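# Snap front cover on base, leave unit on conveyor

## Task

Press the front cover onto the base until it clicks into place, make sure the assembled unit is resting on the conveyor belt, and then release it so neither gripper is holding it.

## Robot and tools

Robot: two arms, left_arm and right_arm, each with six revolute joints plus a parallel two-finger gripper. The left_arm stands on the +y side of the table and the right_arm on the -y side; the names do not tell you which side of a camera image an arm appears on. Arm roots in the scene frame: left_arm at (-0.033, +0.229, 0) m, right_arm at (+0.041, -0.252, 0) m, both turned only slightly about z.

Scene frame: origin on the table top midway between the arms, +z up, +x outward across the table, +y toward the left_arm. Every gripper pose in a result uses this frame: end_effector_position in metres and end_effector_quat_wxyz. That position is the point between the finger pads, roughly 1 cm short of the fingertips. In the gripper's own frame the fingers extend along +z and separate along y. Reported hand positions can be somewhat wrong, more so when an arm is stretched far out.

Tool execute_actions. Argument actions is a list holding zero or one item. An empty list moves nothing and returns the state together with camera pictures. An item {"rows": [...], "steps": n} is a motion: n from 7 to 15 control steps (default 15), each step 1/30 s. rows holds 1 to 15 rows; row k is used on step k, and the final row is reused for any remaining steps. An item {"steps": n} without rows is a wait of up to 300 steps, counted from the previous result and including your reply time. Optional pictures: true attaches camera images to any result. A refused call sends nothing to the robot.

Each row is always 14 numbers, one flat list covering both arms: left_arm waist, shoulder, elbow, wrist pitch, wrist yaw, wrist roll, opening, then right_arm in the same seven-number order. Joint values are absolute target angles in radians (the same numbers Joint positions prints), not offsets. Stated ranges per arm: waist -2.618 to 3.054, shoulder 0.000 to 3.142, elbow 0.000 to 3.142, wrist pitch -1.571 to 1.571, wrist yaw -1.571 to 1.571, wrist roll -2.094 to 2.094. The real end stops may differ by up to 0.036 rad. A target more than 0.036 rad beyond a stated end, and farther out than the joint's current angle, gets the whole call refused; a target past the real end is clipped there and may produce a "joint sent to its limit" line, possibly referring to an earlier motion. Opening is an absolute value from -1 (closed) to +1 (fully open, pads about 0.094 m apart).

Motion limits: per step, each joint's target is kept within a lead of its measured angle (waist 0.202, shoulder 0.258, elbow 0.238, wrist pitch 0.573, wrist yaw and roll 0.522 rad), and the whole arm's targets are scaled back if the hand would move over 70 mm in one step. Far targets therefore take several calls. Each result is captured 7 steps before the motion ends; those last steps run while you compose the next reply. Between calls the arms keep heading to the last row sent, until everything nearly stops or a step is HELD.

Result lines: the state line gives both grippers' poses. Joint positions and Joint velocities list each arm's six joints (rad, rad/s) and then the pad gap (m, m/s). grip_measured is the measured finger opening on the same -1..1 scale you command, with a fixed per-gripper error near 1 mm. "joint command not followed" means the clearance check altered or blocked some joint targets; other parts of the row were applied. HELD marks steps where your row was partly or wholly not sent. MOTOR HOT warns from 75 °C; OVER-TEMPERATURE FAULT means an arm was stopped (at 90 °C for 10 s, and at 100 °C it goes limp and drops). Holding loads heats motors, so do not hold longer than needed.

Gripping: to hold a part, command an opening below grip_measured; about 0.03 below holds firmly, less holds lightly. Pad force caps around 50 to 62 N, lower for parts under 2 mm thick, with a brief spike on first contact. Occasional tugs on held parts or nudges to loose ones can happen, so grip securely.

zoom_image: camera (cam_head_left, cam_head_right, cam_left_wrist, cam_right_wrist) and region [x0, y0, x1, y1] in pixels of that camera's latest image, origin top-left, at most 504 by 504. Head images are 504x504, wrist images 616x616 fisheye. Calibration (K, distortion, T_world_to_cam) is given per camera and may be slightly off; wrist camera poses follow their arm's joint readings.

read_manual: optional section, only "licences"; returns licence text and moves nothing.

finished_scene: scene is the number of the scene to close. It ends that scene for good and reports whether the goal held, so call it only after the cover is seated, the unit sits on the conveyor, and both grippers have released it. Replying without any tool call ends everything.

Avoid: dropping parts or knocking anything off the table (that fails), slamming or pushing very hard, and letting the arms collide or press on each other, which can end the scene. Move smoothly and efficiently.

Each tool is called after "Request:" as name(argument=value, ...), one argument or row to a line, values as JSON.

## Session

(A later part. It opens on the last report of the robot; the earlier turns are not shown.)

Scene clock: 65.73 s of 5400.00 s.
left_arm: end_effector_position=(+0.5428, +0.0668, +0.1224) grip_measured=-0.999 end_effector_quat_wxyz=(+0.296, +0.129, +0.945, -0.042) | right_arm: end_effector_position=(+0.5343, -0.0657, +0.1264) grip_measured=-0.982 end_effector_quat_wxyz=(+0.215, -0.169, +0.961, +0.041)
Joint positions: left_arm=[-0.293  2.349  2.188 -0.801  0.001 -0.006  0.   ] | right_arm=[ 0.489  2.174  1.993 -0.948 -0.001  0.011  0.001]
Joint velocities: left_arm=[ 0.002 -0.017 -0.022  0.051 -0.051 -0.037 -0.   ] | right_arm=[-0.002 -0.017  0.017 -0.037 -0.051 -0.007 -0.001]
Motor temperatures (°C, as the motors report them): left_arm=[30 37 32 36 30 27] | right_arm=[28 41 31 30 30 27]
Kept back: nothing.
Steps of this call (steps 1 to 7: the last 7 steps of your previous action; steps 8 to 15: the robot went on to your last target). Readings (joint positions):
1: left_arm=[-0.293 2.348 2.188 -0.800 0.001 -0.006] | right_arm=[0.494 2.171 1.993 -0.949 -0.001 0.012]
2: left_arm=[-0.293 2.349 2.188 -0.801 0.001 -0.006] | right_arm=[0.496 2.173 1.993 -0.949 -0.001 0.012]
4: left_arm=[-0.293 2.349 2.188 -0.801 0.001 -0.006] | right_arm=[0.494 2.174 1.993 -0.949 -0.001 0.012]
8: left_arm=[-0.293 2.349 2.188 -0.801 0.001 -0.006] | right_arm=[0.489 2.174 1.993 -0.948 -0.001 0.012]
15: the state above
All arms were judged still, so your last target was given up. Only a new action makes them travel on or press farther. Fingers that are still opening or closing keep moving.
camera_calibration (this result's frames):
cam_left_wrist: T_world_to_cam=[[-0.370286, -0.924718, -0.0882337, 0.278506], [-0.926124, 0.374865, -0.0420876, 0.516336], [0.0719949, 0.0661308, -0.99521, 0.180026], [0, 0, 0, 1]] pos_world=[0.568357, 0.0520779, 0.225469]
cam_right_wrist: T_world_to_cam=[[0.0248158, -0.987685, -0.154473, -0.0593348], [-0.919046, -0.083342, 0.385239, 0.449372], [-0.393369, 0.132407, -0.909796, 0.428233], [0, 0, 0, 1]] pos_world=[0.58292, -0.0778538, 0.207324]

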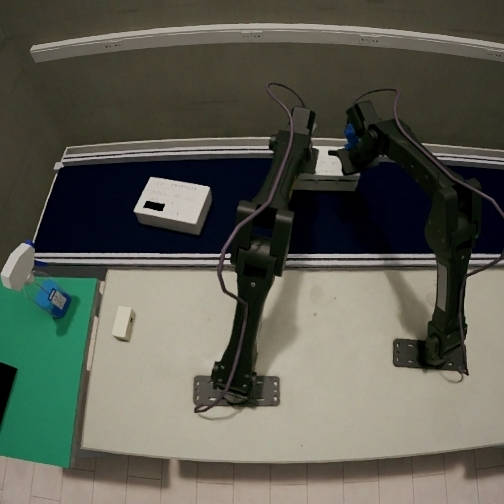

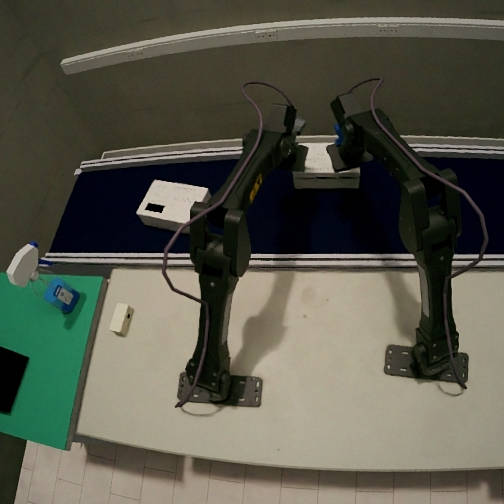

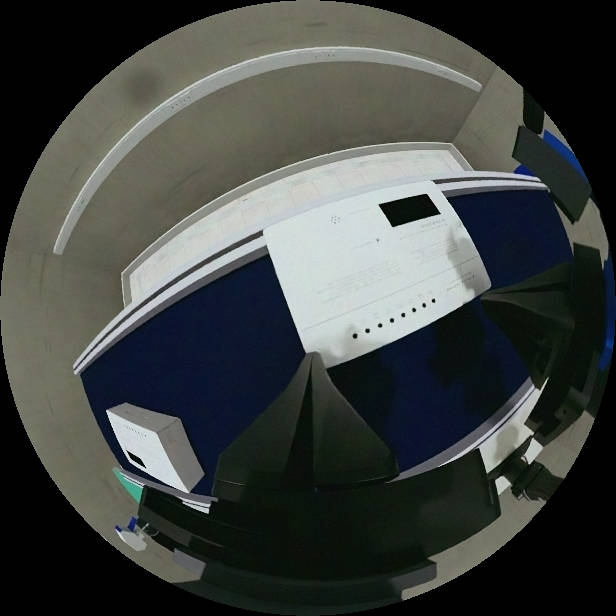

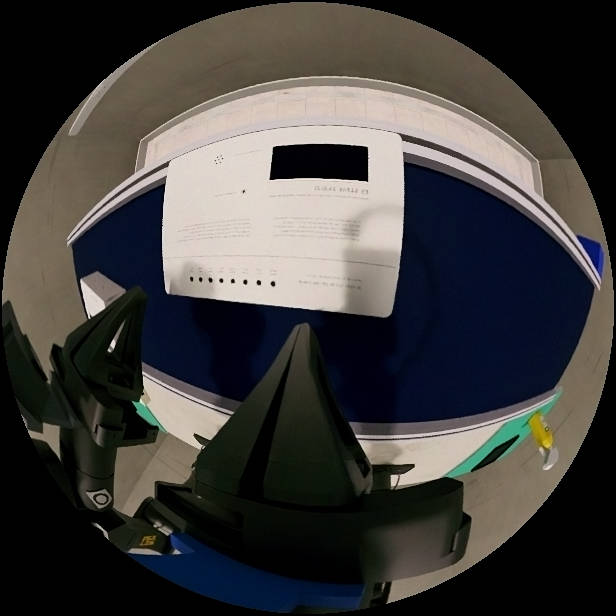

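Request:
execute_actions(
  actions=[
    {"rows":[[-0.335,2.36,2.19,-0.81,0,0,-1,0.46,2.18,2.0,-0.91,0,0,-1]],"steps":15},
  ],
)

Request:
execute_actions(
  actions=[
    {"rows":[[-0.335,2.43,2.19,-0.81,0,0,-1,0.46,2.28,2.0,-0.92,0,0,-1]],"steps":15},
  ],
)

Request:
execute_actions(
  actions=[
    {"rows":[[-0.335,2.58,2.17,-0.88,0,0,-1,0.46,2.44,1.98,-0.98,0,0,-1]],"steps":15},
  ],
)

Request:
execute_actions(
  actions=[
    {"rows":[[-0.3,2.25,2.19,-0.81,0,0,-1,0.42,2.1,2.0,-1,0,0,-1]],"steps":15},
  ],
  pictures=true,
)

Request:
zoom_image(
  camera="cam_head_right",
  region=[270,130,380,210],
)

Scene clock: 66.33 s of 5400.00 s.
left_arm: end_effector_position=(+0.5360, +0.0444, +0.1224) grip_measured=-0.999 end_effector_quat_wxyz=(+0.295, +0.147, +0.943, -0.048) | right_arm: end_effector_position=(+0.5421, -0.0776, +0.1280) grip_measured=-0.982 end_effector_quat_wxyz=(+0.223, -0.156, +0.962, +0.039)
Joint positions: left_arm=[-0.332  2.349  2.188 -0.801  0.    -0.006  0.   ] | right_arm=[ 0.463  2.174  1.993 -0.934 -0.002  0.011  0.001]
Joint velocities: left_arm=[-0.1    0.017  0.002 -0.037  0.022 -0.081  0.001] | right_arm=[-0.076 -0.017 -0.007  0.022 -0.183 -0.022  0.001]
Motor temperatures (°C, as the motors report them): left_arm=[30 37 32 36 30 27] | right_arm=[28 41 31 30 30 27]
Steps of this call (steps 1 to 10: nothing new was sent; steps 11 to 18: the first 8 steps of this action). Readings (joint positions):
11: left_arm=[-0.295 2.349 2.188 -0.801 0.000 -0.006] | right_arm=[0.488 2.174 1.993 -0.947 -0.002 0.011]
12: left_arm=[-0.299 2.349 2.188 -0.801 0.000 -0.006] | right_arm=[0.486 2.174 1.993 -0.945 -0.002 0.011]
14: left_arm=[-0.310 2.349 2.188 -0.801 0.000 -0.006] | right_arm=[0.477 2.174 1.993 -0.939 -0.002 0.011]
18: the state above

Scene clock: 66.83 s of 5400.00 s.
left_arm: end_effector_position=(+0.5384, +0.0429, +0.0929) grip_measured=-0.999 end_effector_quat_wxyz=(+0.277, +0.149, +0.948, -0.044) | right_arm: end_effector_position=(+0.5526, -0.0749, +0.1046) grip_measured=-0.982 end_effector_quat_wxyz=(+0.215, -0.156, +0.963, +0.038)
Joint positions: left_arm=[-0.334  2.404  2.188 -0.785 -0.004 -0.005  0.   ] | right_arm=[ 0.461  2.239  2.013 -0.904 -0.002  0.011  0.001]
Joint velocities: left_arm=[ 0.012  0.012  0.002  0.095  0.037  0.037 -0.001] | right_arm=[-0.002  0.178 -0.017 -0.007  0.022  0.022 -0.001]
Motor temperatures (°C, as the motors report them): left_arm=[30 37 32 36 30 27] | right_arm=[28 41 31 30 30 27]
Steps of this call (steps 1 to 7: the last 7 steps of your previous action; steps 8 to 15: the first 8 steps of this action). Readings (joint positions):
8: left_arm=[-0.336 2.355 2.188 -0.801 0.000 -0.006] | right_arm=[0.462 2.182 1.994 -0.931 -0.002 0.011]
9: left_arm=[-0.336 2.362 2.188 -0.795 0.000 -0.006] | right_arm=[0.462 2.194 1.999 -0.925 -0.002 0.011]
11: left_arm=[-0.336 2.386 2.188 -0.795 0.000 -0.006] | right_arm=[0.462 2.230 1.999 -0.919 -0.002 0.011]
15: the state above

Scene clock: 67.33 s of 5400.00 s.
left_arm: end_effector_position=(+0.5430, +0.0401, +0.0805) grip_measured=-0.999 end_effector_quat_wxyz=(+0.275, +0.150, +0.949, -0.045) | right_arm: end_effector_position=(+0.5562, -0.0746, +0.0862) grip_measured=-0.983 end_effector_quat_wxyz=(+0.202, -0.156, +0.966, +0.034)
Joint positions: left_arm=[-0.336  2.439  2.204 -0.771 -0.001 -0.005  0.   ] | right_arm=[ 0.461  2.286  2.03  -0.901  0.002  0.01   0.001]
Joint velocities: left_arm=[-0.002  0.105  0.002  0.125 -0.037  0.037  0.   ] | right_arm=[ 0.002  0.144  0.012 -0.022  0.007 -0.022 -0.001]
Motor temperatures (°C, as the motors report them): left_arm=[30 37 32 36 30 27] | right_arm=[28 41 31 30 30 27]
Steps of this call (steps 1 to 7: the last 7 steps of your previous action; steps 8 to 15: the first 8 steps of this action). Readings (joint positions):
8: left_arm=[-0.336 2.409 2.188 -0.777 0.000 -0.005] | right_arm=[0.461 2.256 2.014 -0.903 0.002 0.010]
9: left_arm=[-0.336 2.412 2.191 -0.775 -0.000 -0.005] | right_arm=[0.461 2.258 2.017 -0.904 0.002 0.010]
11: left_arm=[-0.336 2.421 2.195 -0.775 -0.001 -0.005] | right_arm=[0.461 2.268 2.019 -0.903 0.002 0.010]
15: the state above

Scene clock: 67.83 s of 5400.00 s.
left_arm: end_effector_position=(+0.5382, +0.0591, +0.1726) grip_measured=-0.999 end_effector_quat_wxyz=(+0.338, +0.134, +0.930, -0.050) | right_arm: end_effector_position=(+0.5392, -0.1026, +0.1526) grip_measured=-0.983 end_effector_quat_wxyz=(+0.232, -0.135, +0.963, +0.035)
Joint positions: left_arm=[-0.308  2.261  2.184 -0.797 -0.001 -0.005  0.   ] | right_arm=[ 0.42   2.114  1.99  -0.973  0.001  0.01   0.001]
Joint velocities: left_arm=[ 0.115 -0.569  0.007  0.051 -0.022  0.007 -0.001] | right_arm=[-0.085 -0.359 -0.007  0.066  0.007 -0.037 -0.001]
Motor temperatures (°C, as the motors report them): left_arm=[30 37 32 36 30 27] | right_arm=[28 41 31 30 30 27]
Steps of this call (steps 1 to 7: the last 7 steps of your previous action; steps 8 to 15: the first 8 steps of this action). Readings (joint positions):
8: left_arm=[-0.334 2.422 2.200 -0.768 -0.001 -0.005] | right_arm=[0.459 2.269 2.026 -0.900 0.002 0.010]
9: left_arm=[-0.333 2.406 2.190 -0.780 -0.001 -0.005] | right_arm=[0.456 2.248 2.008 -0.916 0.001 0.010]
11: left_arm=[-0.326 2.360 2.184 -0.799 -0.001 -0.005] | right_arm=[0.444 2.196 1.990 -0.959 0.001 0.010]
15: the state above
camera_calibration (this result's frames):
cam_left_wrist: T_world_to_cam=[[-0.376196, -0.92127, -0.0986809, 0.278884], [-0.912994, 0.386732, -0.12992, 0.524395], [0.157854, 0.0412199, -0.986602, 0.184654], [0, 0, 0, 1]] pos_world=[0.554536, 0.0465154, 0.277829]
cam_right_wrist: T_world_to_cam=[[-0.0382339, -0.985937, -0.162683, -0.0564143], [-0.934219, -0.0225112, 0.355989, 0.459572], [-0.354645, 0.165593, -0.920221, 0.442948], [0, 0, 0, 1]] pos_world=[0.584273, -0.118624, 0.23483]

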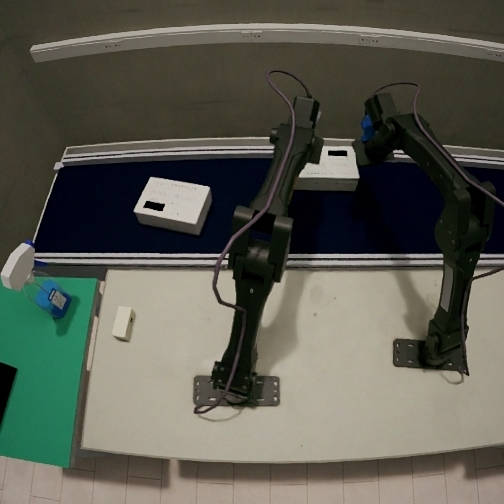

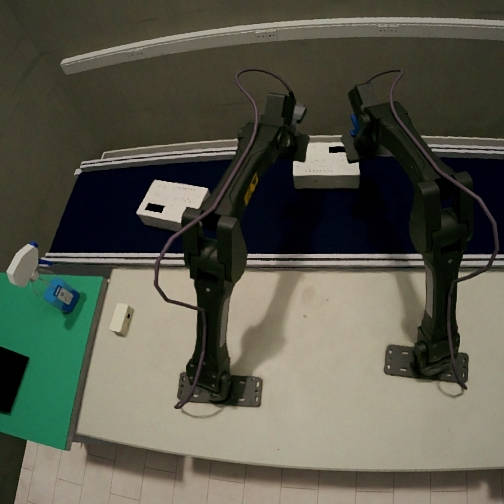

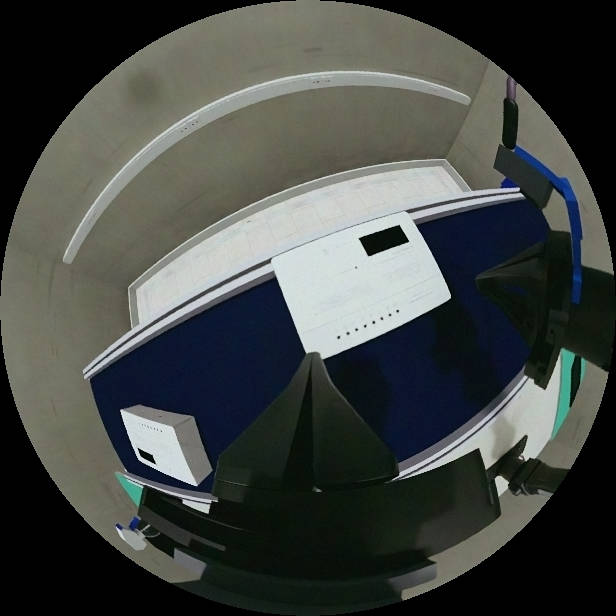

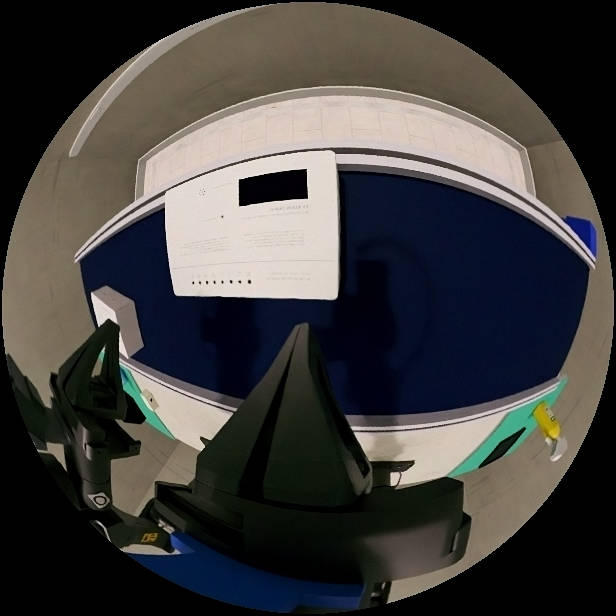

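Region (270, 130, 380, 210) of cam_head_right's 504x504 image, scaled by 4.582, with more detail than that image has; it fills the top 367 rows of this view, and the rest is white.

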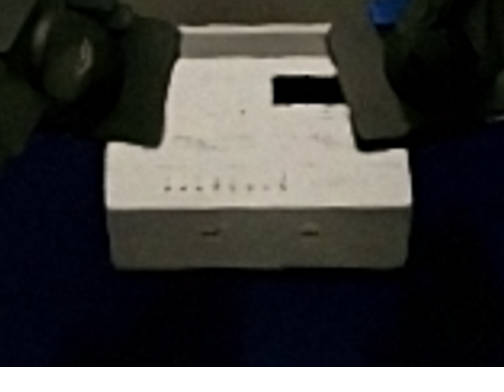

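The gap is closed.

Request:
finished_scene(
  scene=2,
)

The scene is finished: the task was done.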